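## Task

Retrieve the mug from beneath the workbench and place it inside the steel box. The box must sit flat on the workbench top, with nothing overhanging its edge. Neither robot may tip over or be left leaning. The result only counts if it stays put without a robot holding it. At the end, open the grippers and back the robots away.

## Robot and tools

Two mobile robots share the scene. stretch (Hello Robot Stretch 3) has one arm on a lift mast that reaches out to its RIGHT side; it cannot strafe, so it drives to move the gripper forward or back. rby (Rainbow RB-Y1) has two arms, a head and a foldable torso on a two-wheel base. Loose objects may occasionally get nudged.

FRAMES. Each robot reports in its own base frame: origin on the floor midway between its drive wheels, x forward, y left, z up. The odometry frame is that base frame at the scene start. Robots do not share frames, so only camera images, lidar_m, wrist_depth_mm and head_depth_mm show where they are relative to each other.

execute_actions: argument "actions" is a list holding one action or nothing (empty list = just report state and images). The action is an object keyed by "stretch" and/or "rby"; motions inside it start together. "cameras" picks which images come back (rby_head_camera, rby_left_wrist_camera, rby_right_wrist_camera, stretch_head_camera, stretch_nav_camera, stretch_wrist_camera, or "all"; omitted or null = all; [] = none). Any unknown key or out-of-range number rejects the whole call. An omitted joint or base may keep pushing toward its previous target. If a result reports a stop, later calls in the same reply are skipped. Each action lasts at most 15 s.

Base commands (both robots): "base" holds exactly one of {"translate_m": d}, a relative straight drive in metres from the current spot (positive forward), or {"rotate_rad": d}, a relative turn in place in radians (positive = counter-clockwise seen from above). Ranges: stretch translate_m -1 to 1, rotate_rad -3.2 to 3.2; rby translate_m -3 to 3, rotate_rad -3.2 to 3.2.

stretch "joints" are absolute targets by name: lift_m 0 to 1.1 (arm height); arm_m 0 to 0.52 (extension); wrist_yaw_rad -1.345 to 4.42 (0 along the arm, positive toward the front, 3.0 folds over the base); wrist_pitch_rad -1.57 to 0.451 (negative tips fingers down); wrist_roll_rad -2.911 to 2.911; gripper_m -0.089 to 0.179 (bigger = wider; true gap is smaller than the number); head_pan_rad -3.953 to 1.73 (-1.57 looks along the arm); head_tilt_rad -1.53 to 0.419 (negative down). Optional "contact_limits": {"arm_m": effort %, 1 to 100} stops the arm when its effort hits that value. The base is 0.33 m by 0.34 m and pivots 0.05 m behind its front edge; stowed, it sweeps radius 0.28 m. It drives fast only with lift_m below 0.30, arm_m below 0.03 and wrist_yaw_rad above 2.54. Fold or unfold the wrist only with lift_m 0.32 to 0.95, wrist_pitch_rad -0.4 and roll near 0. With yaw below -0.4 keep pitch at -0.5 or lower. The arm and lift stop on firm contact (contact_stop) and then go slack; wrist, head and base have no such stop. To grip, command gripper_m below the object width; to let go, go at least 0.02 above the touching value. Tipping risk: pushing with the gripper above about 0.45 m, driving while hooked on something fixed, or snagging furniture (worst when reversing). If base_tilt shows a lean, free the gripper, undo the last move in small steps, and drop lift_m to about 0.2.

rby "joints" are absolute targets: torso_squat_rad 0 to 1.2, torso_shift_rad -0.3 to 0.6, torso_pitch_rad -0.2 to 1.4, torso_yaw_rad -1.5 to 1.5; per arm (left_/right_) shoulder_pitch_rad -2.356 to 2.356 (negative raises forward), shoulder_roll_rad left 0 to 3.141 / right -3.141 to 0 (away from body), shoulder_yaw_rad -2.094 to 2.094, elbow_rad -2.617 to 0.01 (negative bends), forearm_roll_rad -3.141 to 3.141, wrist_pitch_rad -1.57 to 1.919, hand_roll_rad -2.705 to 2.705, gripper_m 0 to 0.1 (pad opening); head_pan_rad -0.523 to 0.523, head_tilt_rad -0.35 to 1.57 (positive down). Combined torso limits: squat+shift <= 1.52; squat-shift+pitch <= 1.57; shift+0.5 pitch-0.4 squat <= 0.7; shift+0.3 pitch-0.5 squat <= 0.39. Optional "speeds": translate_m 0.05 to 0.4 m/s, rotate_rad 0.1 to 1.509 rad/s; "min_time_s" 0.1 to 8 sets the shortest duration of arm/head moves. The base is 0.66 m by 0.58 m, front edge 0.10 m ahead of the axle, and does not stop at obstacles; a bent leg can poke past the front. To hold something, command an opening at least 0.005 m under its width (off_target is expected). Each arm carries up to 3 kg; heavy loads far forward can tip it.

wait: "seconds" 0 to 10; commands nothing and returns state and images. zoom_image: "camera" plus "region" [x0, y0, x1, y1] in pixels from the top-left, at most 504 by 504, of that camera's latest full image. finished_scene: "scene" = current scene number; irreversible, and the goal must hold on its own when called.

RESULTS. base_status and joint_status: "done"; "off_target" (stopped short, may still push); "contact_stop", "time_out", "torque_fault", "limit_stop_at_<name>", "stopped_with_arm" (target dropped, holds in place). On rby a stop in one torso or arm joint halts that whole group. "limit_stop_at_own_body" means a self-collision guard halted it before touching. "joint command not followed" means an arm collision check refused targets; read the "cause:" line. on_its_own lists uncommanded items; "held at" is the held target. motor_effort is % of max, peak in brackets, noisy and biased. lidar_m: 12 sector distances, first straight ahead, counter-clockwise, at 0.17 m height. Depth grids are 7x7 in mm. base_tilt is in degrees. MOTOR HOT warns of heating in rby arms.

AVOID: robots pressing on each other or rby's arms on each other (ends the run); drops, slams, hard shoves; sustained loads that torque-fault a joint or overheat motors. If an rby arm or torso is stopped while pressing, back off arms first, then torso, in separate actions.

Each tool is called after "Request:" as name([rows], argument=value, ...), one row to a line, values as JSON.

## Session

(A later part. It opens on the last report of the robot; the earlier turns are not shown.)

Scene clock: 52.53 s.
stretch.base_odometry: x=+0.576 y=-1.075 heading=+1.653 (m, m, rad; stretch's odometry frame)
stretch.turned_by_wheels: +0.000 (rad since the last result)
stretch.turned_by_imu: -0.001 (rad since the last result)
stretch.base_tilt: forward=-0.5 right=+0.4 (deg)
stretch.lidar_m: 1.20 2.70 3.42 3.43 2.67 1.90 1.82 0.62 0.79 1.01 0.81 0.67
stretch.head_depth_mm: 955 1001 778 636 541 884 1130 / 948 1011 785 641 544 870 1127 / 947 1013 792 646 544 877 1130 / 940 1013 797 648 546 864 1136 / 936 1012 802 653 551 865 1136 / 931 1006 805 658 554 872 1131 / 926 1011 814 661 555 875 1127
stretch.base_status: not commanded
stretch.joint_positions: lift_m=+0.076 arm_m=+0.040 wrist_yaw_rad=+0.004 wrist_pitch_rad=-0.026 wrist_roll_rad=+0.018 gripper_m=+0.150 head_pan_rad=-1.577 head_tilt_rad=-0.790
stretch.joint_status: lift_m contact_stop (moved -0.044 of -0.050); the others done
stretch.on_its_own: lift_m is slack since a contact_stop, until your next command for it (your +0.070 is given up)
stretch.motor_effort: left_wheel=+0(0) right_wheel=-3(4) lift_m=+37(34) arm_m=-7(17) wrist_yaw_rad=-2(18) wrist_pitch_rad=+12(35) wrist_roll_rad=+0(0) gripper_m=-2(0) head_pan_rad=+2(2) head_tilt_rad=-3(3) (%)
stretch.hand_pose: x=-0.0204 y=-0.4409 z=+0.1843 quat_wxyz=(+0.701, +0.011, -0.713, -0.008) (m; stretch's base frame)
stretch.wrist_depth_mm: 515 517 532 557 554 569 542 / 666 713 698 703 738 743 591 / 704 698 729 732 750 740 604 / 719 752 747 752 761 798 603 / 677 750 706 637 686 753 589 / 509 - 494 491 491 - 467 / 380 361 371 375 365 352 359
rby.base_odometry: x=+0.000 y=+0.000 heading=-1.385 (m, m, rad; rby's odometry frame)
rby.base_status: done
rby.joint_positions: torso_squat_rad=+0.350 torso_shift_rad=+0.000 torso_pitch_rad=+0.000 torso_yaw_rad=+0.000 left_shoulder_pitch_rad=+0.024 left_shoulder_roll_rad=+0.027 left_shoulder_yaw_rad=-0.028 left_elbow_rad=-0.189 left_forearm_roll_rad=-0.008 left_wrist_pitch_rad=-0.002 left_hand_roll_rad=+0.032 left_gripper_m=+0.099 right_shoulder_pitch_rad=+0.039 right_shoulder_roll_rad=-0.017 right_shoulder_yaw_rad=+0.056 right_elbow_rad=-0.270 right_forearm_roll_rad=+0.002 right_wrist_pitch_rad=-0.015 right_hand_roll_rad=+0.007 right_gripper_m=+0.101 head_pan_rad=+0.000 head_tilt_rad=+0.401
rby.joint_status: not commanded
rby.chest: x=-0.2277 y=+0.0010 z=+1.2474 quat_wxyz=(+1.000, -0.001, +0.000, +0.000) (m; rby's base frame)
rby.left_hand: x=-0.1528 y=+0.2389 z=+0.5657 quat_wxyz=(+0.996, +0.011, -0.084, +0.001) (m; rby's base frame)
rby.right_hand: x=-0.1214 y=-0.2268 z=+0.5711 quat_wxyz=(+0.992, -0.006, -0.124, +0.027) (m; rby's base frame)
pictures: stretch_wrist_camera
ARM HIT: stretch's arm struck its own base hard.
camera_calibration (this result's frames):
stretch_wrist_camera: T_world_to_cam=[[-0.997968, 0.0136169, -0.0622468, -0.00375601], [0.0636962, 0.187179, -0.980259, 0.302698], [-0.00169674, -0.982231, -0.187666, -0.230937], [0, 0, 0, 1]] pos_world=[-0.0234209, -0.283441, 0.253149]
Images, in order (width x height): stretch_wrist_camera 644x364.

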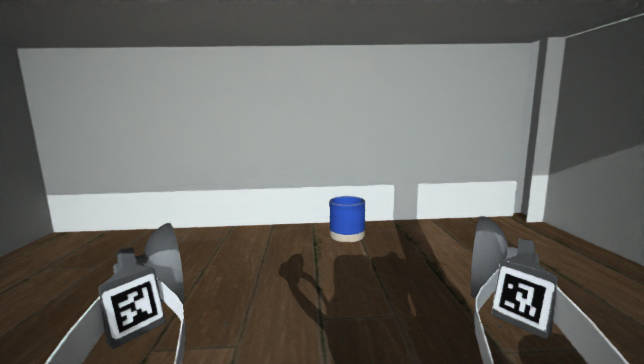

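Request:
execute_actions([
  {"stretch":{"base":{"translate_m":-0.26},"joints":{"lift_m":0.095,"wrist_yaw_rad":0.5}},"rby":{"base":{"translate_m":2.11},"joints":{"left_elbow_rad":-1.6,"right_elbow_rad":-1.6,"left_shoulder_roll_rad":0.3,"right_shoulder_roll_rad":-0.3,"head_tilt_rad":0.7}}},
], cameras=[])

Request:
execute_actions([
  {"stretch":{"base":{"rotate_rad":-0.35}},"rby":{"base":{"rotate_rad":0.86}}},
], cameras=["rby_head_camera","stretch_nav_camera"])

Request:
execute_actions([
  {"stretch":{"base":{"translate_m":0.22}}},
], cameras=["stretch_nav_camera"])

Scene clock: 68.00 s.
stretch.base_odometry: x=+0.598 y=-1.334 heading=+1.653 (m, m, rad; stretch's odometry frame)
stretch.turned_by_wheels: +0.000 (rad since the last result)
stretch.turned_by_imu: -0.002 (rad since the last result)
stretch.base_tilt: forward=-0.5 right=+0.4 (deg)
stretch.lidar_m: 1.28 2.93 2.45 4.75 2.29 1.62 1.56 1.58 0.43 1.00 1.05 0.90
stretch.head_depth_mm: 962 1045 777 638 551 874 1112 / 955 1007 787 641 551 888 1132 / 953 1018 789 646 546 896 1139 / 945 1017 795 648 547 883 1135 / 943 1021 802 650 550 886 1139 / 941 1011 809 655 552 874 1142 / 934 1016 813 661 556 875 1141
stretch.base_status: done
stretch.joint_positions: lift_m=+0.095 arm_m=+0.040 wrist_yaw_rad=+0.498 wrist_pitch_rad=-0.023 wrist_roll_rad=+0.018 gripper_m=+0.150 head_pan_rad=-1.577 head_tilt_rad=-0.790
stretch.joint_status: all done
stretch.motor_effort: left_wheel=+1(4) right_wheel=-2(8) lift_m=+41(42) arm_m=-6(8) wrist_yaw_rad=+2(2) wrist_pitch_rad=+10(11) wrist_roll_rad=+0(0) gripper_m=-1(1) head_pan_rad=+1(2) head_tilt_rad=-3(3) (%)
stretch.hand_pose: x=+0.1007 y=-0.4099 z=+0.2036 quat_wxyz=(+0.681, +0.184, -0.689, +0.165) (m; stretch's base frame)
stretch.wrist_depth_mm: 437 449 461 467 485 490 500 / 663 812 881 788 716 610 584 / 682 854 957 823 730 658 585 / 678 870 990 865 769 694 598 / 691 791 773 773 671 678 617 / 557 - 535 539 525 - 521 / 417 394 402 403 400 376 393
rby.base_odometry: x=+0.391 y=-2.073 heading=-1.384 (m, m, rad; rby's odometry frame)
rby.base_status: done
rby.joint_positions: torso_squat_rad=+0.350 torso_shift_rad=+0.000 torso_pitch_rad=+0.001 torso_yaw_rad=+0.000 left_shoulder_pitch_rad=+0.023 left_shoulder_roll_rad=+0.300 left_shoulder_yaw_rad=-0.028 left_elbow_rad=-1.600 left_forearm_roll_rad=-0.008 left_wrist_pitch_rad=-0.002 left_hand_roll_rad=+0.032 left_gripper_m=+0.099 right_shoulder_pitch_rad=+0.039 right_shoulder_roll_rad=-0.300 right_shoulder_yaw_rad=+0.056 right_elbow_rad=-1.600 right_forearm_roll_rad=+0.002 right_wrist_pitch_rad=-0.015 right_hand_roll_rad=+0.007 right_gripper_m=+0.101 head_pan_rad=+0.000 head_tilt_rad=+0.700
rby.joint_status: all done
rby.chest: x=-0.2276 y=+0.0009 z=+1.2474 quat_wxyz=(+1.000, -0.001, +0.000, +0.000) (m; rby's base frame)
rby.left_hand: x=+0.2834 y=+0.2973 z=+1.0318 quat_wxyz=(+0.700, +0.087, -0.701, -0.106) (m; rby's base frame)
rby.right_hand: x=+0.2781 y=-0.2838 z=+1.0241 quat_wxyz=(+0.699, -0.089, -0.698, +0.128) (m; rby's base frame)
pictures: none
No camera images: the call's "cameras" was empty. Leave "cameras" out to get every camera's image.

Scene clock: 70.97 s.
stretch.base_odometry: x=+0.598 y=-1.334 heading=+1.303 (m, m, rad; stretch's odometry frame)
stretch.turned_by_wheels: -0.350 (rad since the last result)
stretch.turned_by_imu: -0.350 (rad since the last result)
stretch.base_tilt: forward=-0.5 right=+0.4 (deg)
stretch.lidar_m: 0.90 3.05 2.31 2.30 3.99 1.97 1.56 1.57 0.43 0.49 1.02 1.02
stretch.head_depth_mm: 1164 1357 1640 1775 1475 1301 1154 / 1115 1291 1528 641 682 1231 1153 / 1069 1227 816 643 583 927 1156 / 1018 1134 796 648 560 895 1150 / 982 1034 804 652 549 868 1123 / 949 1016 804 657 554 855 1085 / 913 992 811 660 556 517 822
stretch.base_status: done
stretch.joint_positions: lift_m=+0.095 arm_m=+0.040 wrist_yaw_rad=+0.499 wrist_pitch_rad=-0.023 wrist_roll_rad=+0.018 gripper_m=+0.150 head_pan_rad=-1.577 head_tilt_rad=-0.790
stretch.joint_status: not commanded
stretch.motor_effort: left_wheel=+0(4) right_wheel=-3(7) lift_m=+41(41) arm_m=-7(7) wrist_yaw_rad=+2(2) wrist_pitch_rad=+10(10) wrist_roll_rad=+0(0) gripper_m=-1(1) head_pan_rad=+2(2) head_tilt_rad=-3(3) (%)
stretch.hand_pose: x=+0.1008 y=-0.4099 z=+0.2036 quat_wxyz=(+0.681, +0.184, -0.689, +0.165) (m; stretch's base frame)
stretch.wrist_depth_mm: 438 448 459 466 482 433 307 / 793 780 766 730 735 490 307 / 849 781 781 757 737 487 307 / 868 869 827 811 771 491 306 / 792 834 714 759 737 448 308 / 559 - 534 533 529 - 306 / 405 389 406 405 396 376 293
rby.base_odometry: x=+0.391 y=-2.073 heading=-0.525 (m, m, rad; rby's odometry frame)
rby.base_status: done
rby.joint_positions: torso_squat_rad=+0.350 torso_shift_rad=+0.000 torso_pitch_rad=+0.001 torso_yaw_rad=+0.000 left_shoulder_pitch_rad=+0.023 left_shoulder_roll_rad=+0.300 left_shoulder_yaw_rad=-0.028 left_elbow_rad=-1.600 left_forearm_roll_rad=-0.008 left_wrist_pitch_rad=-0.002 left_hand_roll_rad=+0.032 left_gripper_m=+0.099 right_shoulder_pitch_rad=+0.039 right_shoulder_roll_rad=-0.300 right_shoulder_yaw_rad=+0.056 right_elbow_rad=-1.600 right_forearm_roll_rad=+0.002 right_wrist_pitch_rad=-0.015 right_hand_roll_rad=+0.007 right_gripper_m=+0.101 head_pan_rad=+0.000 head_tilt_rad=+0.700
rby.joint_status: not commanded
rby.chest: x=-0.2276 y=+0.0009 z=+1.2474 quat_wxyz=(+1.000, -0.001, +0.000, +0.000) (m; rby's base frame)
rby.left_hand: x=+0.2834 y=+0.2973 z=+1.0318 quat_wxyz=(+0.700, +0.087, -0.701, -0.106) (m; rby's base frame)
rby.right_hand: x=+0.2781 y=-0.2838 z=+1.0241 quat_wxyz=(+0.699, -0.089, -0.698, +0.128) (m; rby's base frame)
pictures: rby_head_camera, stretch_nav_camera (sideways: a quarter turn counterclockwise sets it upright)
camera_calibration (this result's frames):
rby_head_camera: T_world_to_cam=[[0.028081, -0.99913, 0.0308471, -0.0436737], [-0.672708, -0.0417144, -0.738732, 0.992725], [0.739375, -0.0000067539, -0.673293, 1.07442], [0, 0, 0, 1]] pos_world=[-0.125362, -0.00221754, 1.45811]
stretch_nav_camera: T_world_to_cam=[[0.00519644, -0.703554, 0.710622, -0.879948], [-0.999956, 0.00191578, 0.00920893, 0.0488406], [-0.00784038, -0.710639, -0.703513, 0.878351], [0, 0, 0, 1]] pos_world=[0.0602977, 0.00500521, 1.24279]
Images, in order (width x height): rby_head_camera 896x504, stretch_nav_camera 672x504.

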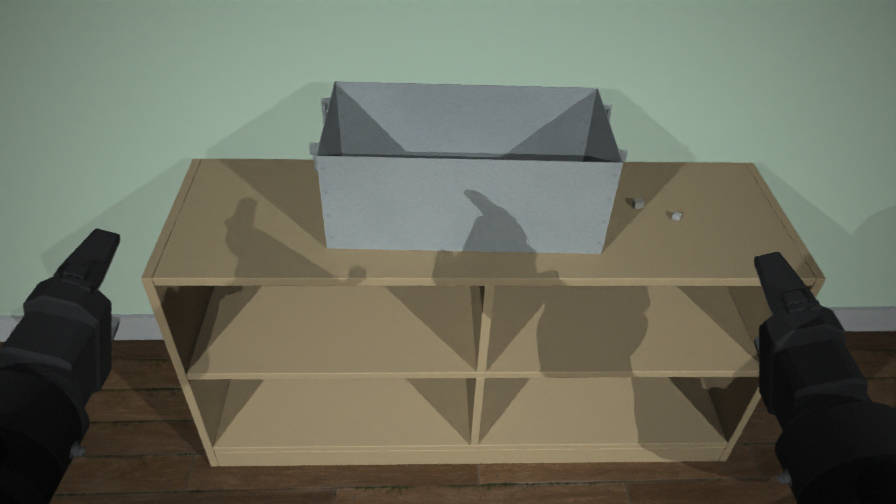

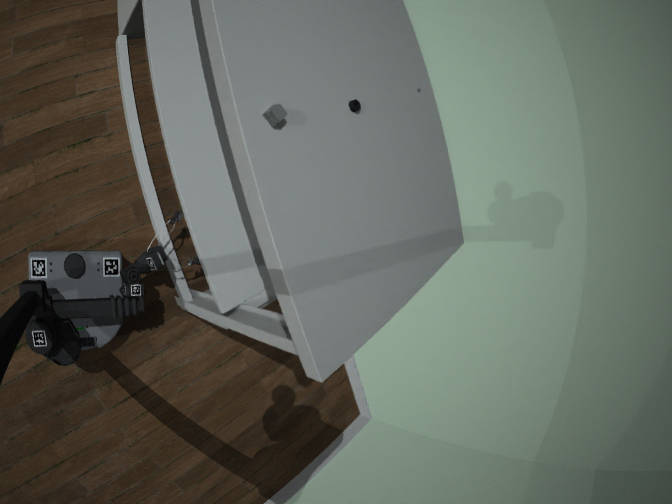

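Scene clock: 74.20 s.
stretch.base_odometry: x=+0.656 y=-1.122 heading=+1.303 (m, m, rad; stretch's odometry frame)
stretch.turned_by_wheels: +0.000 (rad since the last result)
stretch.turned_by_imu: -0.001 (rad since the last result)
stretch.base_tilt: forward=-0.5 right=+0.4 (deg)
stretch.lidar_m: 0.68 2.85 2.32 2.25 4.52 2.23 1.77 1.78 0.54 0.86 0.93 0.77
stretch.head_depth_mm: 1075 1254 782 638 546 904 1151 / 1031 1130 785 641 542 859 1130 / 987 1016 790 646 546 828 1110 / 944 1016 793 650 547 495 805 / 910 990 802 652 550 485 806 / 874 967 808 656 553 477 768 / 840 937 815 661 556 479 746
stretch.base_status: done
stretch.joint_positions: lift_m=+0.095 arm_m=+0.040 wrist_yaw_rad=+0.499 wrist_pitch_rad=-0.023 wrist_roll_rad=+0.018 gripper_m=+0.150 head_pan_rad=-1.577 head_tilt_rad=-0.790
stretch.joint_status: not commanded
stretch.motor_effort: left_wheel=+0(4) right_wheel=-3(3) lift_m=+41(42) arm_m=-7(7) wrist_yaw_rad=+1(2) wrist_pitch_rad=+10(10) wrist_roll_rad=+0(0) gripper_m=+0(0) head_pan_rad=+2(1) head_tilt_rad=-3(3) (%)
stretch.hand_pose: x=+0.1008 y=-0.4099 z=+0.2036 quat_wxyz=(+0.681, +0.184, -0.689, +0.165) (m; stretch's base frame)
stretch.wrist_depth_mm: 443 458 462 470 475 491 508 / 709 688 662 649 630 620 574 / 740 726 701 687 676 630 584 / 738 731 718 698 667 662 589 / 741 766 722 704 687 673 570 / 544 - 547 535 509 - 510 / 413 390 409 397 397 379 387
rby.base_odometry: x=+0.391 y=-2.073 heading=-0.525 (m, m, rad; rby's odometry frame)
rby.base_status: not commanded
rby.joint_positions: torso_squat_rad=+0.350 torso_shift_rad=+0.000 torso_pitch_rad=+0.001 torso_yaw_rad=+0.000 left_shoulder_pitch_rad=+0.023 left_shoulder_roll_rad=+0.300 left_shoulder_yaw_rad=-0.028 left_elbow_rad=-1.600 left_forearm_roll_rad=-0.008 left_wrist_pitch_rad=-0.002 left_hand_roll_rad=+0.032 left_gripper_m=+0.099 right_shoulder_pitch_rad=+0.039 right_shoulder_roll_rad=-0.300 right_shoulder_yaw_rad=+0.056 right_elbow_rad=-1.600 right_forearm_roll_rad=+0.002 right_wrist_pitch_rad=-0.015 right_hand_roll_rad=+0.007 right_gripper_m=+0.101 head_pan_rad=+0.000 head_tilt_rad=+0.700
rby.joint_status: not commanded
rby.chest: x=-0.2276 y=+0.0009 z=+1.2474 quat_wxyz=(+1.000, -0.001, +0.000, +0.000) (m; rby's base frame)
rby.left_hand: x=+0.2834 y=+0.2973 z=+1.0318 quat_wxyz=(+0.700, +0.087, -0.701, -0.106) (m; rby's base frame)
rby.right_hand: x=+0.2781 y=-0.2838 z=+1.0241 quat_wxyz=(+0.699, -0.089, -0.698, +0.128) (m; rby's base frame)
pictures: stretch_nav_camera (sideways: a quarter turn counterclockwise sets it upright)
camera_calibration (this result's frames):
stretch_nav_camera: T_world_to_cam=[[0.00519645, -0.703554, 0.710622, -0.879948], [-0.999956, 0.00191578, 0.00920893, 0.0488406], [-0.00784038, -0.710639, -0.703513, 0.878351], [0, 0, 0, 1]] pos_world=[0.0602977, 0.00500519, 1.24279]
Images, in order (width x height): stretch_nav_camera 672x504.

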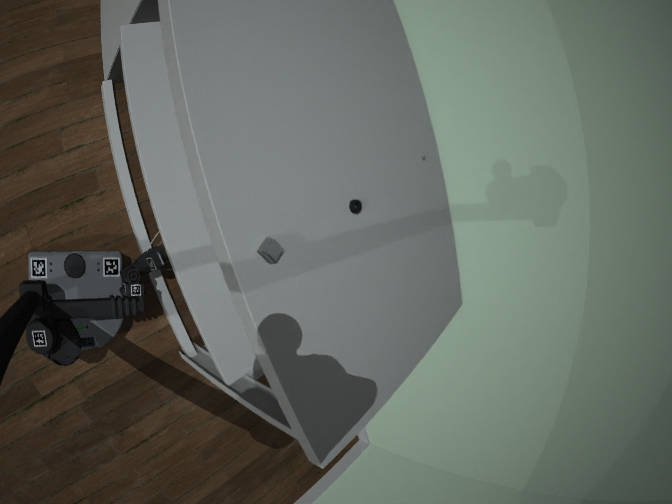

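Request:
execute_actions([
  {"stretch":{"base":{"rotate_rad":0.35},"joints":{"wrist_yaw_rad":0,"arm_m":0.3}},"rby":{"base":{"rotate_rad":-0.038},"joints":{"torso_squat_rad":0.8,"torso_pitch_rad":0.3,"left_shoulder_pitch_rad":-1.4,"right_shoulder_pitch_rad":-1.4,"left_shoulder_roll_rad":0.4,"right_shoulder_roll_rad":-0.4,"left_shoulder_yaw_rad":0,"right_shoulder_yaw_rad":0,"left_elbow_rad":-0.9,"right_elbow_rad":-0.9,"left_wrist_pitch_rad":1.3,"right_wrist_pitch_rad":1.3,"left_hand_roll_rad":1.57,"right_hand_roll_rad":-1.57,"head_tilt_rad":0.4}}},
], cameras=["stretch_wrist_camera","rby_head_camera"])

Scene clock: 86.10 s.
stretch.base_odometry: x=+0.656 y=-1.122 heading=+1.653 (m, m, rad; stretch's odometry frame)
stretch.turned_by_wheels: +0.350 (rad since the last result)
stretch.turned_by_imu: +0.347 (rad since the last result)
stretch.base_tilt: forward=-0.5 right=+0.4 (deg)
stretch.lidar_m: 0.99 2.78 2.27 4.83 2.59 1.83 1.77 0.54 0.71 0.93 0.90 0.68
stretch.head_depth_mm: 881 961 781 638 540 486 1068 / 879 965 782 642 542 489 1071 / 873 963 788 645 544 490 814 / 869 956 794 648 546 488 814 / 865 960 802 654 550 485 821 / 861 966 809 656 552 488 826 / 859 962 815 660 555 491 825
stretch.base_status: done
stretch.joint_positions: lift_m=+0.095 arm_m=+0.300 wrist_yaw_rad=+0.001 wrist_pitch_rad=-0.023 wrist_roll_rad=+0.018 gripper_m=+0.150 head_pan_rad=-1.577 head_tilt_rad=-0.790
stretch.joint_status: all done
stretch.motor_effort: left_wheel=-2(6) right_wheel=+1(7) lift_m=+41(42) arm_m=+5(7) wrist_yaw_rad=+0(0) wrist_pitch_rad=+10(10) wrist_roll_rad=+0(0) gripper_m=-1(0) head_pan_rad=+2(2) head_tilt_rad=-4(3) (%)
stretch.hand_pose: x=-0.0212 y=-0.7002 z=+0.2037 quat_wxyz=(+0.701, +0.008, -0.713, -0.008) (m; stretch's base frame)
stretch.wrist_depth_mm: 356 360 359 373 379 378 391 / 369 373 382 381 382 396 398 / 377 381 388 397 400 411 412 / 390 389 400 403 411 414 430 / 404 405 412 415 426 435 451 / 417 - 430 424 442 - 458 / 408 386 406 320 398 378 383
rby.base_odometry: x=+0.391 y=-2.073 heading=-0.562 (m, m, rad; rby's odometry frame)
rby.base_status: done
rby.joint_positions: torso_squat_rad=+0.800 torso_shift_rad=+0.000 torso_pitch_rad=+0.300 torso_yaw_rad=+0.000 left_shoulder_pitch_rad=-1.400 left_shoulder_roll_rad=+0.400 left_shoulder_yaw_rad=+0.000 left_elbow_rad=-0.900 left_forearm_roll_rad=-0.008 left_wrist_pitch_rad=+1.300 left_hand_roll_rad=+1.570 left_gripper_m=+0.099 right_shoulder_pitch_rad=-1.400 right_shoulder_roll_rad=-0.400 right_shoulder_yaw_rad=+0.000 right_elbow_rad=-0.900 right_forearm_roll_rad=+0.002 right_wrist_pitch_rad=+1.300 right_hand_roll_rad=-1.570 right_gripper_m=+0.101 head_pan_rad=+0.000 head_tilt_rad=+0.400
rby.joint_status: all done
rby.chest: x=-0.1364 y=+0.0008 z=+1.0638 quat_wxyz=(+0.989, -0.001, +0.149, +0.000) (m; rby's base frame)
rby.left_hand: x=+0.5441 y=+0.2522 z=+0.9560 quat_wxyz=(+0.714, -0.128, -0.355, +0.590) (m; rby's base frame)
rby.right_hand: x=+0.5441 y=-0.2494 z=+0.9561 quat_wxyz=(+0.715, +0.129, -0.353, -0.589) (m; rby's base frame)
pictures: rby_head_camera, stretch_wrist_camera
camera_calibration (this result's frames):
rby_head_camera: T_world_to_cam=[[0.028268, -0.999124, 0.0308724, -0.041846], [-0.672424, -0.041859, -0.738981, 0.946477], [0.739626, 0.000130164, -0.673018, 0.829712], [0, 0, 0, 1]] pos_world=[0.0239406, -0.00229873, 1.25913]
stretch_wrist_camera: T_world_to_cam=[[-0.997921, 0.0164467, -0.0623131, 0.00218986], [0.0642744, 0.18326, -0.980961, 0.367632], [-0.0047141, -0.982927, -0.183936, -0.483295], [0, 0, 0, 1]] pos_world=[-0.0237223, -0.542452, 0.271874]
Images, in order (width x height): rby_head_camera 896x504, stretch_wrist_camera 644x364.

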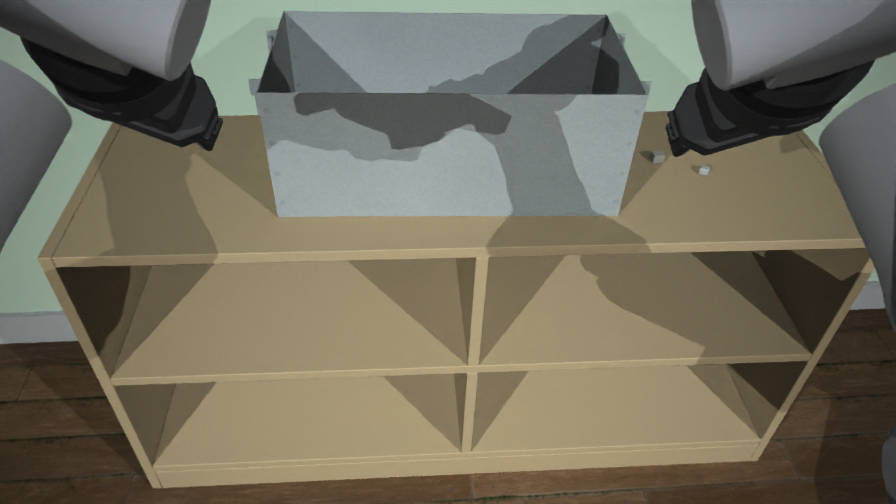

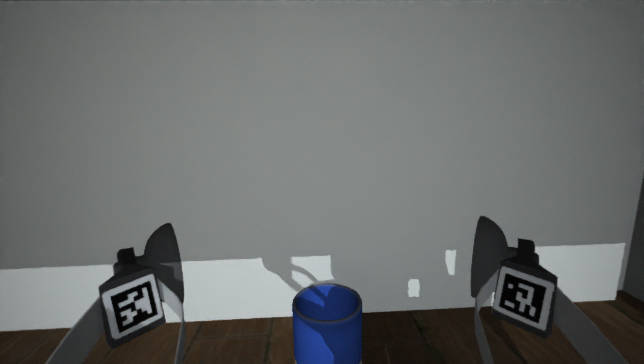

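Request:
execute_actions([
  {"stretch":{"joints":{"wrist_pitch_rad":-0.58,"arm_m":0.43}},"rby":{"base":{"translate_m":0.4},"joints":{"left_shoulder_roll_rad":0.33,"right_shoulder_roll_rad":-0.33,"left_shoulder_yaw_rad":0.38,"right_shoulder_yaw_rad":-0.38,"head_tilt_rad":0.7}}},
])

Scene clock: 95.27 s.
stretch.base_odometry: x=+0.656 y=-1.122 heading=+1.653 (m, m, rad; stretch's odometry frame)
stretch.turned_by_wheels: +0.000 (rad since the last result)
stretch.turned_by_imu: -0.001 (rad since the last result)
stretch.base_tilt: forward=-0.5 right=+0.4 (deg)
stretch.lidar_m: 0.99 2.65 2.53 4.82 2.59 1.84 1.77 0.54 0.71 0.94 0.90 0.68
stretch.head_depth_mm: 884 963 777 639 538 485 1070 / 879 969 786 641 542 488 938 / 874 960 787 644 545 490 815 / 874 954 796 649 547 490 816 / 873 955 800 653 550 485 820 / 864 963 809 656 552 486 823 / 860 962 813 661 556 490 825
stretch.base_status: not commanded
stretch.joint_positions: lift_m=+0.095 arm_m=+0.430 wrist_yaw_rad=+0.001 wrist_pitch_rad=-0.593 wrist_roll_rad=+0.018 gripper_m=+0.150 head_pan_rad=-1.577 head_tilt_rad=-0.790
stretch.joint_status: all done
stretch.motor_effort: left_wheel=-2(2) right_wheel=+1(1) lift_m=+42(41) arm_m=+5(8) wrist_yaw_rad=+0(0) wrist_pitch_rad=+6(8) wrist_roll_rad=+0(0) gripper_m=+0(0) head_pan_rad=+2(2) head_tilt_rad=-4(3) (%)
stretch.hand_pose: x=-0.0214 y=-0.7736 z=+0.0703 quat_wxyz=(+0.670, +0.205, -0.682, -0.209) (m; stretch's base frame)
stretch.wrist_depth_mm: 237 241 246 250 253 254 265 / 268 267 274 281 282 291 294 / 300 305 312 248 323 336 331 / 303 304 302 205 301 298 296 / 261 267 257 233 254 265 253 / 226 - 225 225 224 - 223 / 204 197 201 202 199 194 200
rby.base_odometry: x=+0.730 y=-2.286 heading=-0.561 (m, m, rad; rby's odometry frame)
rby.base_status: done
rby.joint_positions: torso_squat_rad=+0.800 torso_shift_rad=+0.000 torso_pitch_rad=+0.300 torso_yaw_rad=+0.000 left_shoulder_pitch_rad=-1.400 left_shoulder_roll_rad=+0.330 left_shoulder_yaw_rad=+0.380 left_elbow_rad=-0.900 left_forearm_roll_rad=-0.008 left_wrist_pitch_rad=+1.300 left_hand_roll_rad=+1.570 left_gripper_m=+0.099 right_shoulder_pitch_rad=-1.400 right_shoulder_roll_rad=-0.330 right_shoulder_yaw_rad=-0.380 right_elbow_rad=-0.900 right_forearm_roll_rad=+0.002 right_wrist_pitch_rad=+1.300 right_hand_roll_rad=-1.570 right_gripper_m=+0.101 head_pan_rad=+0.000 head_tilt_rad=+0.700
rby.joint_status: all done
rby.chest: x=-0.1364 y=+0.0008 z=+1.0638 quat_wxyz=(+0.989, -0.001, +0.149, +0.000) (m; rby's base frame)
rby.left_hand: x=+0.5415 y=+0.2541 z=+0.9471 quat_wxyz=(+0.644, -0.240, -0.248, +0.683) (m; rby's base frame)
rby.right_hand: x=+0.5416 y=-0.2513 z=+0.9477 quat_wxyz=(+0.645, +0.241, -0.247, -0.682) (m; rby's base frame)
pictures: rby_head_camera, rby_left_wrist_camera, rby_right_wrist_camera, stretch_head_camera (sideways: a quarter turn clockwise sets it upright), stretch_nav_camera (sideways: a quarter turn counterclockwise sets it upright), stretch_wrist_camera
camera_calibration (this result's frames):
rby_head_camera: T_world_to_cam=[[0.0357245, -0.999135, 0.0212793, -0.0294504], [-0.860734, -0.0415814, -0.507354, 0.646717], [0.5078, -0.000190881, -0.861475, 1.05196], [0, 0, 0, 1]] pos_world=[0.0235187, -0.00233272, 1.23498]
rby_left_wrist_camera: T_world_to_cam=[[-0.0260389, 0.998957, -0.0374977, -0.198662], [0.122779, 0.0404223, 0.99161, -0.991247], [0.992092, 0.0212165, -0.123704, -0.340953], [0, 0, 0, 1]] pos_world=[0.454788, 0.245758, 0.933304]
rby_right_wrist_camera: T_world_to_cam=[[0.0784029, 0.996796, 0.015865, 0.195253], [0.208711, -0.0319733, 0.977455, -1.01544], [0.97483, -0.073324, -0.210549, -0.261547], [0, 0, 0, 1]] pos_world=[0.451588, -0.246272, 0.934376]
stretch_head_camera: T_world_to_cam=[[0.0364252, 0.734026, -0.678144, 0.905591], [0.999019, -0.00964191, 0.0432239, -0.0574417], [0.0251889, -0.679053, -0.733657, 0.91462], [0, 0, 0, 1]] pos_world=[0.00136081, -0.0442058, 1.28762]
stretch_nav_camera: T_world_to_cam=[[0.00519644, -0.703555, 0.710622, -0.879948], [-0.999956, 0.00191578, 0.00920893, 0.0488406], [-0.00784038, -0.710639, -0.703514, 0.878351], [0, 0, 0, 1]] pos_world=[0.0602977, 0.00500522, 1.24279]
stretch_wrist_camera: T_world_to_cam=[[-0.997931, 0.047816, -0.0429815, 0.0178364], [0.0640717, 0.683993, -0.726669, 0.619764], [-0.00534729, -0.727919, -0.685642, -0.347397], [0, 0, 0, 1]] pos_world=[-0.0237675, -0.677645, 0.21294]
Images, in order (width x height): rby_head_camera 896x504, rby_left_wrist_camera 644x364, rby_right_wrist_camera 644x364, stretch_head_camera 896x504, stretch_nav_camera 672x504, stretch_wrist_camera 644x364.

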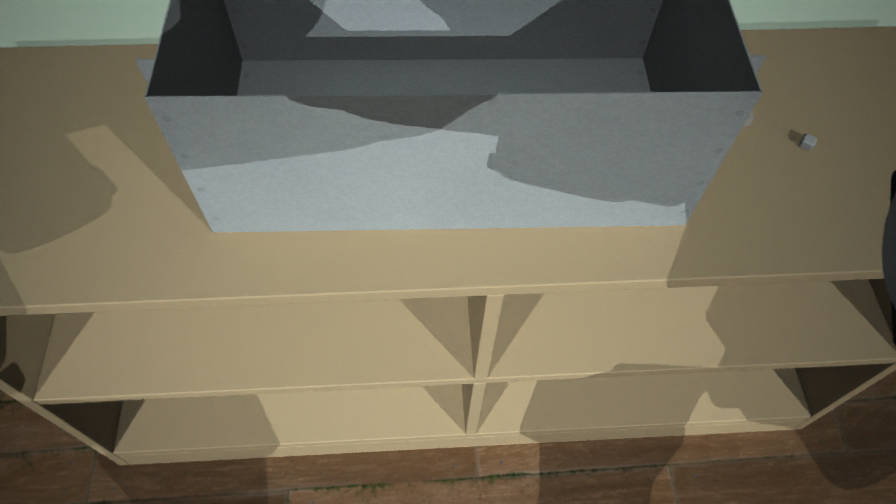

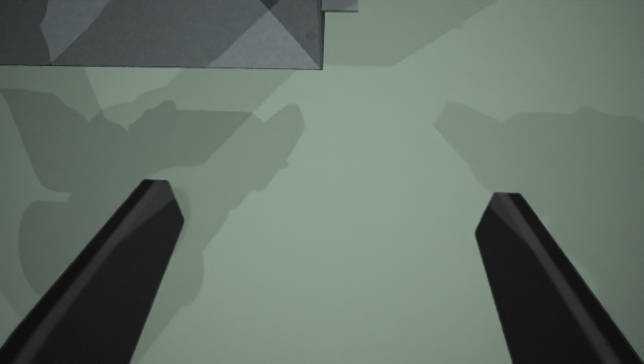

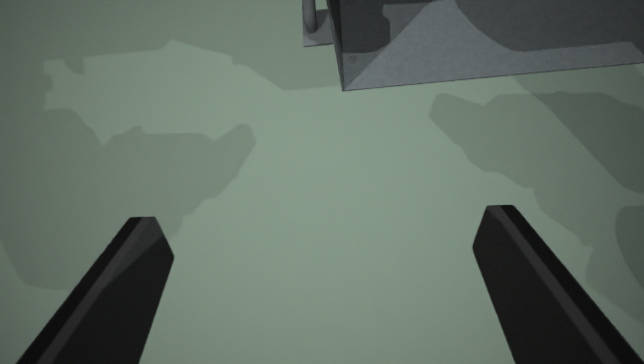

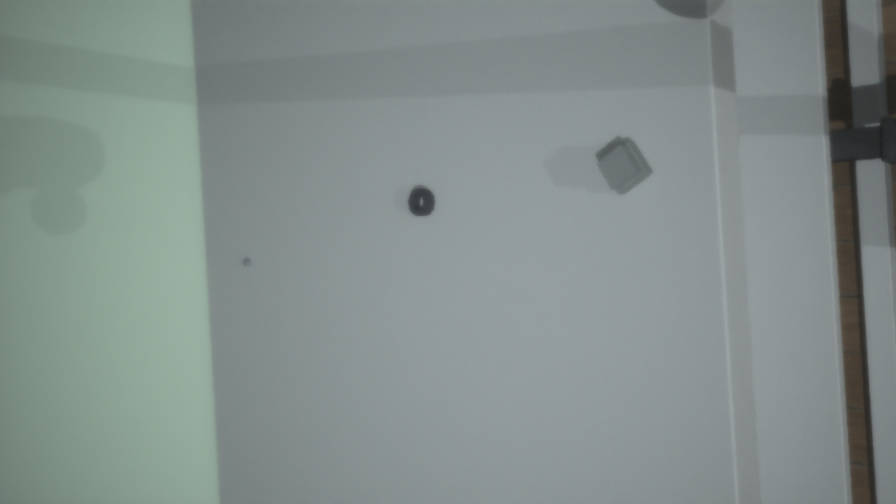

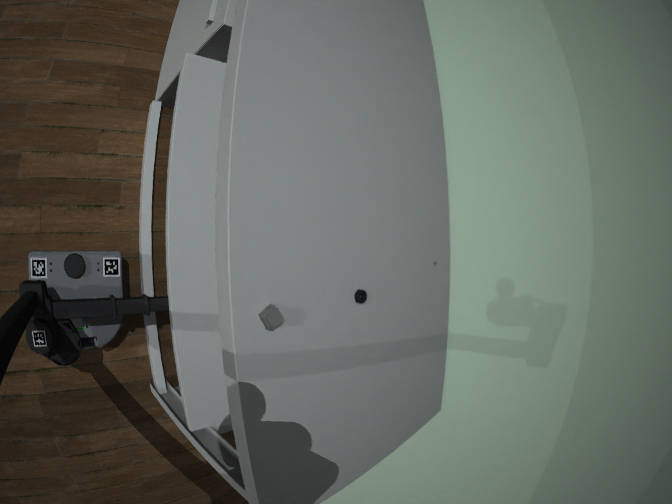

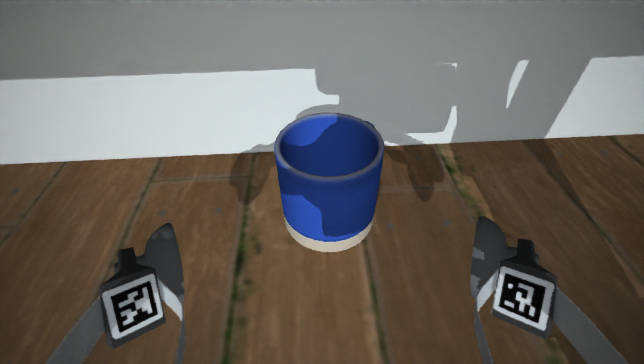

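Request:
execute_actions([
  {"stretch":{"joints":{"arm_m":0.52}},"rby":{"joints":{"torso_squat_rad":1.1,"head_tilt_rad":0.5}}},
], cameras=["stretch_wrist_camera","rby_head_camera","rby_left_wrist_camera","rby_right_wrist_camera"])

Scene clock: 101.20 s.
stretch.base_odometry: x=+0.656 y=-1.122 heading=+1.653 (m, m, rad; stretch's odometry frame)
stretch.turned_by_wheels: +0.000 (rad since the last result)
stretch.turned_by_imu: -0.001 (rad since the last result)
stretch.base_tilt: forward=-0.5 right=+0.4 (deg)
stretch.lidar_m: 1.00 2.66 2.53 4.83 2.60 1.84 1.77 0.54 0.71 0.93 0.90 0.68
stretch.head_depth_mm: 884 960 777 636 539 487 1069 / 876 966 784 640 543 488 944 / 876 958 790 645 546 490 813 / 872 957 796 647 546 488 815 / 867 953 802 652 549 486 817 / 863 969 807 655 552 488 823 / 859 967 812 659 555 489 825
stretch.base_status: not commanded
stretch.joint_positions: lift_m=+0.095 arm_m=+0.520 wrist_yaw_rad=+0.001 wrist_pitch_rad=-0.594 wrist_roll_rad=+0.018 gripper_m=+0.150 head_pan_rad=-1.577 head_tilt_rad=-0.790
stretch.joint_status: all done
stretch.motor_effort: left_wheel=-2(2) right_wheel=+1(1) lift_m=+41(41) arm_m=+6(6) wrist_yaw_rad=+0(0) wrist_pitch_rad=+6(6) wrist_roll_rad=+0(0) gripper_m=+0(1) head_pan_rad=+1(2) head_tilt_rad=-3(3) (%)
stretch.hand_pose: x=-0.0214 y=-0.8635 z=+0.0702 quat_wxyz=(+0.670, +0.205, -0.682, -0.209) (m; stretch's base frame)
stretch.wrist_depth_mm: 155 158 160 162 165 169 171 / 174 175 179 183 186 190 194 / 195 198 202 208 213 217 222 / 223 228 234 239 247 253 260 / 253 255 258 184 247 263 252 / 227 - 225 210 210 - 223 / 204 195 201 140 194 195 198
rby.base_odometry: x=+0.730 y=-2.286 heading=-0.561 (m, m, rad; rby's odometry frame)
rby.base_status: not commanded
rby.joint_positions: torso_squat_rad=+1.061 torso_shift_rad=-0.002 torso_pitch_rad=+0.294 torso_yaw_rad=+0.000 left_shoulder_pitch_rad=-1.405 left_shoulder_roll_rad=+0.332 left_shoulder_yaw_rad=+0.380 left_elbow_rad=-0.903 left_forearm_roll_rad=-0.008 left_wrist_pitch_rad=+1.299 left_hand_roll_rad=+1.570 left_gripper_m=+0.099 right_shoulder_pitch_rad=-1.401 right_shoulder_roll_rad=-0.330 right_shoulder_yaw_rad=-0.380 right_elbow_rad=-0.901 right_forearm_roll_rad=+0.002 right_wrist_pitch_rad=+1.300 right_hand_roll_rad=-1.570 right_gripper_m=+0.101 head_pan_rad=+0.000 head_tilt_rad=+0.500
rby.joint_status: torso_squat_rad contact_stop (moved +0.261 of +0.300); the others done
rby.on_its_own: torso_squat_rad is held at +1.061, not at your +1.100, since a contact_stop
rby.chest: x=-0.1387 y=+0.0005 z=+0.9182 quat_wxyz=(+0.989, +0.000, +0.147, +0.000) (m; rby's base frame)
rby.left_hand: x=+0.5413 y=+0.2541 z=+0.8106 quat_wxyz=(+0.642, -0.245, -0.254, +0.681) (m; rby's base frame)
rby.right_hand: x=+0.5402 y=-0.2512 z=+0.8067 quat_wxyz=(+0.644, +0.243, -0.249, -0.681) (m; rby's base frame)
pictures: rby_head_camera, rby_left_wrist_camera, rby_right_wrist_camera, stretch_wrist_camera
camera_calibration (this result's frames):
rby_head_camera: T_world_to_cam=[[0.0311817, -0.999132, 0.0276273, -0.0338601], [-0.739094, -0.0416566, -0.672313, 0.759368], [0.67288, 0.000544639, -0.739751, 0.804161], [0, 0, 0, 1]] pos_world=[0.0211965, -0.00263602, 1.10635]
rby_left_wrist_camera: T_world_to_cam=[[-0.0257322, 0.998984, -0.0369921, -0.204367], [0.107165, 0.0395478, 0.993454, -0.848661], [0.993908, 0.0215994, -0.108074, -0.371374], [0, 0, 0, 1]] pos_world=[0.454799, 0.245743, 0.79541]
rby_right_wrist_camera: T_world_to_cam=[[0.0778544, 0.996821, 0.0169037, 0.196993], [0.201452, -0.0323348, 0.978964, -0.874699], [0.976399, -0.0728114, -0.203329, -0.296444], [0, 0, 0, 1]] pos_world=[0.450321, -0.246235, 0.792693]
stretch_wrist_camera: T_world_to_cam=[[-0.997931, 0.047839, -0.0429566, 0.022149], [0.0640721, 0.684365, -0.726319, 0.681484], [-0.00534834, -0.727568, -0.686014, -0.412585], [0, 0, 0, 1]] pos_world=[-0.0237676, -0.767628, 0.212887]
Images, in order (width x height): rby_head_camera 896x504, rby_left_wrist_camera 644x364, rby_right_wrist_camera 644x364, stretch_wrist_camera 644x364.

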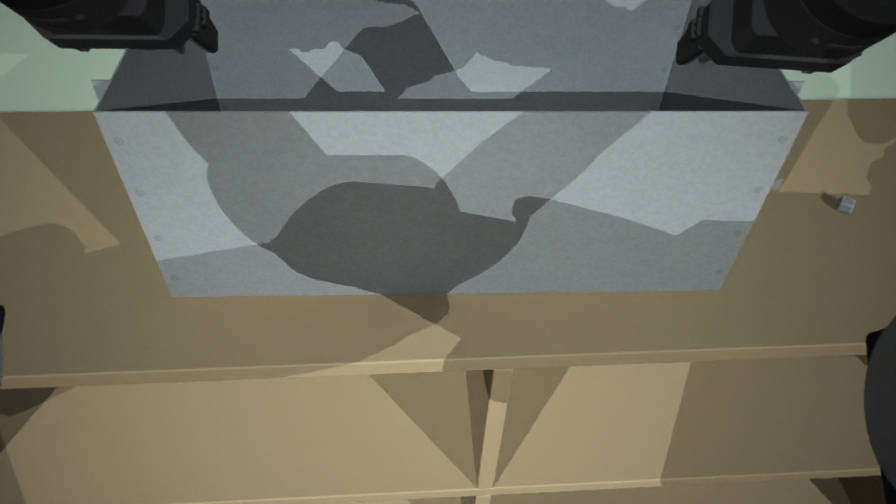

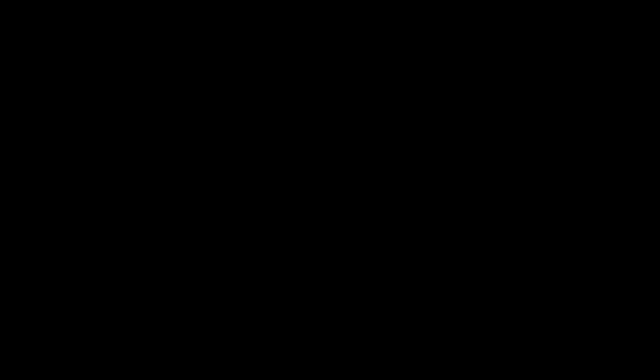

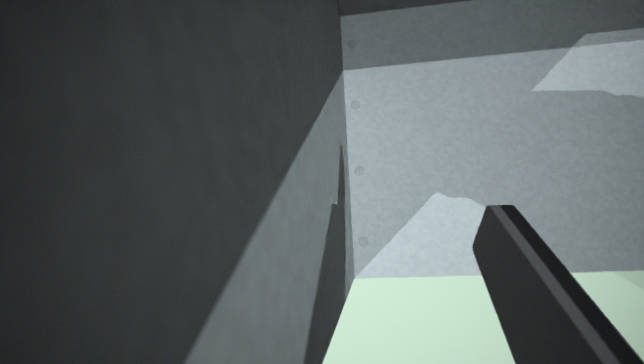

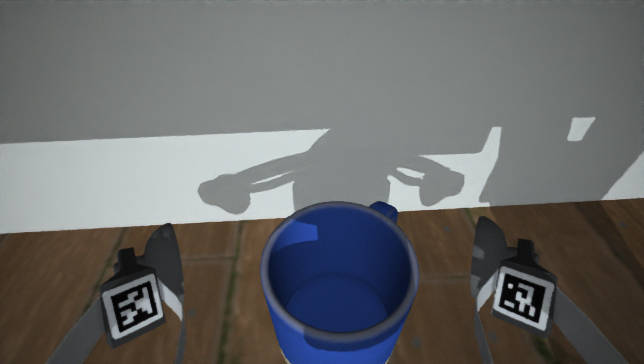

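Request:
execute_actions([
  {"stretch":{"joints":{"gripper_m":0.03}},"rby":{"joints":{"torso_squat_rad":0.75}}},
], cameras=["stretch_wrist_camera"])

Request:
execute_actions([
  {"stretch":{"joints":{"lift_m":0.17}},"rby":{"joints":{"left_hand_roll_rad":-1.57,"right_hand_roll_rad":1.57}}},
], cameras=["stretch_wrist_camera","rby_left_wrist_camera","rby_right_wrist_camera"])

Scene clock: 105.90 s.
stretch.base_odometry: x=+0.656 y=-1.122 heading=+1.653 (m, m, rad; stretch's odometry frame)
stretch.turned_by_wheels: +0.000 (rad since the last result)
stretch.turned_by_imu: -0.001 (rad since the last result)
stretch.base_tilt: forward=-0.5 right=+0.4 (deg)
stretch.lidar_m: 0.99 2.66 2.53 4.84 2.59 1.84 1.77 0.54 0.71 0.94 0.89 0.68
stretch.head_depth_mm: 881 967 778 636 539 487 1065 / 880 959 786 644 543 488 938 / 878 963 789 644 545 490 813 / 871 957 798 649 546 489 818 / 867 961 798 652 550 486 820 / 863 967 805 655 552 487 824 / 863 965 814 659 556 490 825
stretch.base_status: not commanded
stretch.joint_positions: lift_m=+0.095 arm_m=+0.520 wrist_yaw_rad=-0.001 wrist_pitch_rad=-0.605 wrist_roll_rad=+0.018 gripper_m=+0.031 head_pan_rad=-1.577 head_tilt_rad=-0.790
stretch.joint_status: all done
stretch.motor_effort: left_wheel=-3(3) right_wheel=+3(3) lift_m=+42(42) arm_m=+4(5) wrist_yaw_rad=+1(2) wrist_pitch_rad=+11(11) wrist_roll_rad=+0(0) gripper_m=-19(94) head_pan_rad=+1(2) head_tilt_rad=-3(3) (%)
stretch.hand_pose: x=-0.0218 y=-0.8617 z=+0.0681 quat_wxyz=(+0.669, +0.208, -0.681, -0.213) (m; stretch's base frame)
stretch.wrist_depth_mm: 156 157 161 163 167 170 173 / 174 177 178 184 187 191 196 / 197 201 205 209 215 220 226 / 228 231 237 243 252 256 265 / 250 255 261 180 196 252 250 / 222 222 175 207 173 222 219 / 200 199 193 135 192 195 196
rby.base_odometry: x=+0.730 y=-2.286 heading=-0.561 (m, m, rad; rby's odometry frame)
rby.base_status: not commanded
rby.joint_positions: torso_squat_rad=+0.750 torso_shift_rad=-0.001 torso_pitch_rad=+0.296 torso_yaw_rad=+0.000 left_shoulder_pitch_rad=-1.400 left_shoulder_roll_rad=+0.330 left_shoulder_yaw_rad=+0.380 left_elbow_rad=-0.900 left_forearm_roll_rad=-0.008 left_wrist_pitch_rad=+1.300 left_hand_roll_rad=+1.570 left_gripper_m=+0.099 right_shoulder_pitch_rad=-1.400 right_shoulder_roll_rad=-0.330 right_shoulder_yaw_rad=-0.380 right_elbow_rad=-0.900 right_forearm_roll_rad=+0.002 right_wrist_pitch_rad=+1.300 right_hand_roll_rad=-1.570 right_gripper_m=+0.101 head_pan_rad=+0.000 head_tilt_rad=+0.500
rby.joint_status: all done
rby.chest: x=-0.1381 y=+0.0008 z=+1.0886 quat_wxyz=(+0.989, -0.001, +0.148, +0.000) (m; rby's base frame)
rby.left_hand: x=+0.5401 y=+0.2542 z=+0.9747 quat_wxyz=(+0.644, -0.241, -0.250, +0.682) (m; rby's base frame)
rby.right_hand: x=+0.5404 y=-0.2511 z=+0.9750 quat_wxyz=(+0.645, +0.242, -0.248, -0.681) (m; rby's base frame)
pictures: stretch_wrist_camera
camera_calibration (this result's frames):
stretch_wrist_camera: T_world_to_cam=[[-0.997828, 0.050401, -0.0424196, 0.0237313], [0.0655174, 0.69214, -0.718784, 0.68496], [-0.00686715, -0.720002, -0.693938, -0.405778], [0, 0, 0, 1]] pos_world=[-0.0239836, -0.767445, 0.21176]
Images, in order (width x height): stretch_wrist_camera 644x364.

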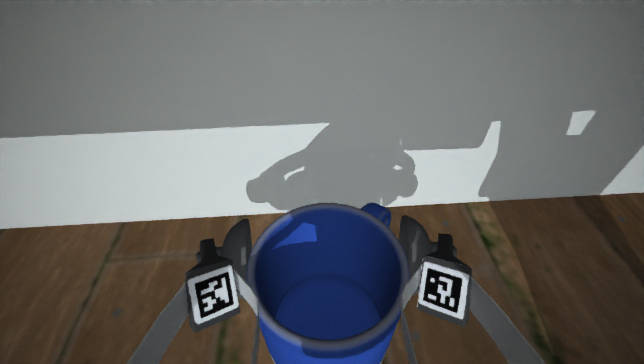

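Scene clock: 108.57 s.
stretch.base_odometry: x=+0.656 y=-1.122 heading=+1.653 (m, m, rad; stretch's odometry frame)
stretch.turned_by_wheels: +0.000 (rad since the last result)
stretch.turned_by_imu: -0.001 (rad since the last result)
stretch.base_tilt: forward=-0.5 right=+0.4 (deg)
stretch.lidar_m: 0.99 2.66 2.53 4.85 2.60 1.84 1.77 0.54 0.71 0.93 0.90 0.68
stretch.head_depth_mm: 883 958 778 638 540 486 1067 / 881 966 784 641 542 488 812 / 872 962 788 645 544 490 812 / 871 956 790 647 546 489 816 / 866 956 805 652 549 485 823 / 863 962 809 656 553 487 826 / 860 958 814 659 556 490 824
stretch.base_status: not commanded
stretch.joint_positions: lift_m=+0.170 arm_m=+0.520 wrist_yaw_rad=-0.001 wrist_pitch_rad=-0.612 wrist_roll_rad=+0.018 gripper_m=+0.031 head_pan_rad=-1.577 head_tilt_rad=-0.790
stretch.joint_status: all done
stretch.motor_effort: left_wheel=-3(3) right_wheel=+3(3) lift_m=+43(46) arm_m=+4(5) wrist_yaw_rad=+1(1) wrist_pitch_rad=+14(15) wrist_roll_rad=+0(0) gripper_m=-19(18) head_pan_rad=+2(2) head_tilt_rad=-4(3) (%)
stretch.hand_pose: x=-0.0218 y=-0.8606 z=+0.1416 quat_wxyz=(+0.668, +0.211, -0.680, -0.215) (m; stretch's base frame)
stretch.wrist_depth_mm: 157 159 162 164 167 170 173 / 175 178 182 185 189 191 197 / 198 202 207 211 216 221 228 / 229 233 239 247 252 262 269 / 272 278 271 178 243 316 321 / 302 300 172 205 172 298 298 / 270 267 263 132 259 268 267
rby.base_odometry: x=+0.730 y=-2.286 heading=-0.561 (m, m, rad; rby's odometry frame)
rby.base_status: not commanded
rby.joint_positions: torso_squat_rad=+0.750 torso_shift_rad=-0.001 torso_pitch_rad=+0.296 torso_yaw_rad=+0.000 left_shoulder_pitch_rad=-1.400 left_shoulder_roll_rad=+0.330 left_shoulder_yaw_rad=+0.380 left_elbow_rad=-0.900 left_forearm_roll_rad=-0.008 left_wrist_pitch_rad=+1.300 left_hand_roll_rad=-1.570 left_gripper_m=+0.099 right_shoulder_pitch_rad=-1.400 right_shoulder_roll_rad=-0.330 right_shoulder_yaw_rad=-0.380 right_elbow_rad=-0.900 right_forearm_roll_rad=+0.002 right_wrist_pitch_rad=+1.300 right_hand_roll_rad=+1.570 right_gripper_m=+0.101 head_pan_rad=+0.000 head_tilt_rad=+0.500
rby.joint_status: all done
rby.chest: x=-0.1381 y=+0.0008 z=+1.0886 quat_wxyz=(+0.989, -0.001, +0.148, +0.000) (m; rby's base frame)
rby.left_hand: x=+0.5401 y=+0.2542 z=+0.9747 quat_wxyz=(+0.683, +0.249, -0.241, -0.643) (m; rby's base frame)
rby.right_hand: x=+0.5404 y=-0.2511 z=+0.9750 quat_wxyz=(+0.682, -0.248, -0.242, +0.644) (m; rby's base frame)
pictures: rby_left_wrist_camera, rby_right_wrist_camera, stretch_wrist_camera
camera_calibration (this result's frames):
rby_left_wrist_camera: T_world_to_cam=[[0.0818029, -0.996336, -0.0249764, 0.23896], [-0.996022, -0.0826143, 0.033397, 0.551133], [-0.035338, 0.0221451, -0.99913, 1.07179], [0, 0, 0, 1]] pos_world=[0.567268, 0.259881, 1.05842]
rby_right_wrist_camera: T_world_to_cam=[[-0.0636747, -0.997328, -0.0358237, -0.178883], [-0.996458, 0.0655131, -0.0527273, 0.638289], [0.0549333, 0.0323394, -0.997966, 1.03682], [0, 0, 0, 1]] pos_world=[0.567682, -0.253751, 1.06196]
stretch_wrist_camera: T_world_to_cam=[[-0.997842, 0.0504198, -0.0420704, 0.0268159], [0.0653282, 0.697272, -0.713823, 0.740721], [-0.00665629, -0.715031, -0.699061, -0.348909], [0, 0, 0, 1]] pos_world=[-0.0239543, -0.767317, 0.285964]
Images, in order (width x height): rby_left_wrist_camera 644x364, rby_right_wrist_camera 644x364, stretch_wrist_camera 644x364.

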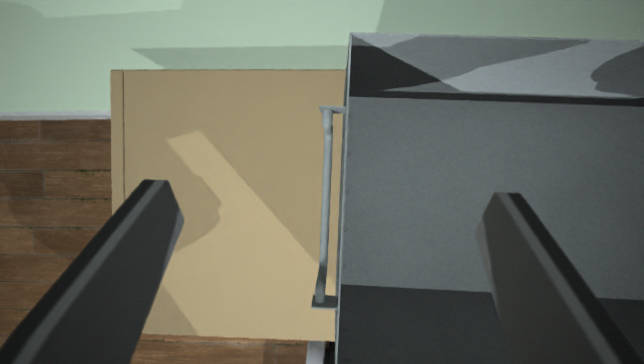

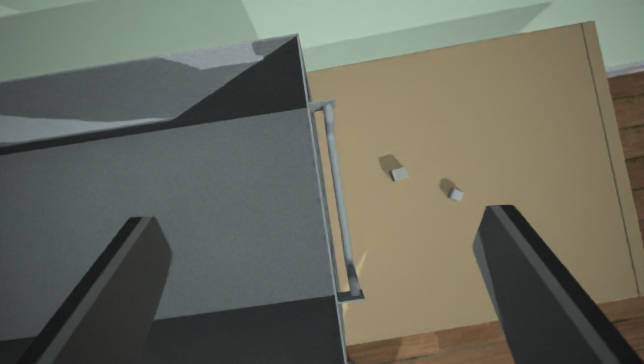

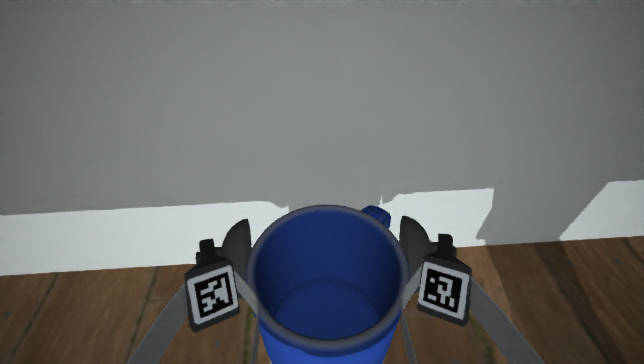

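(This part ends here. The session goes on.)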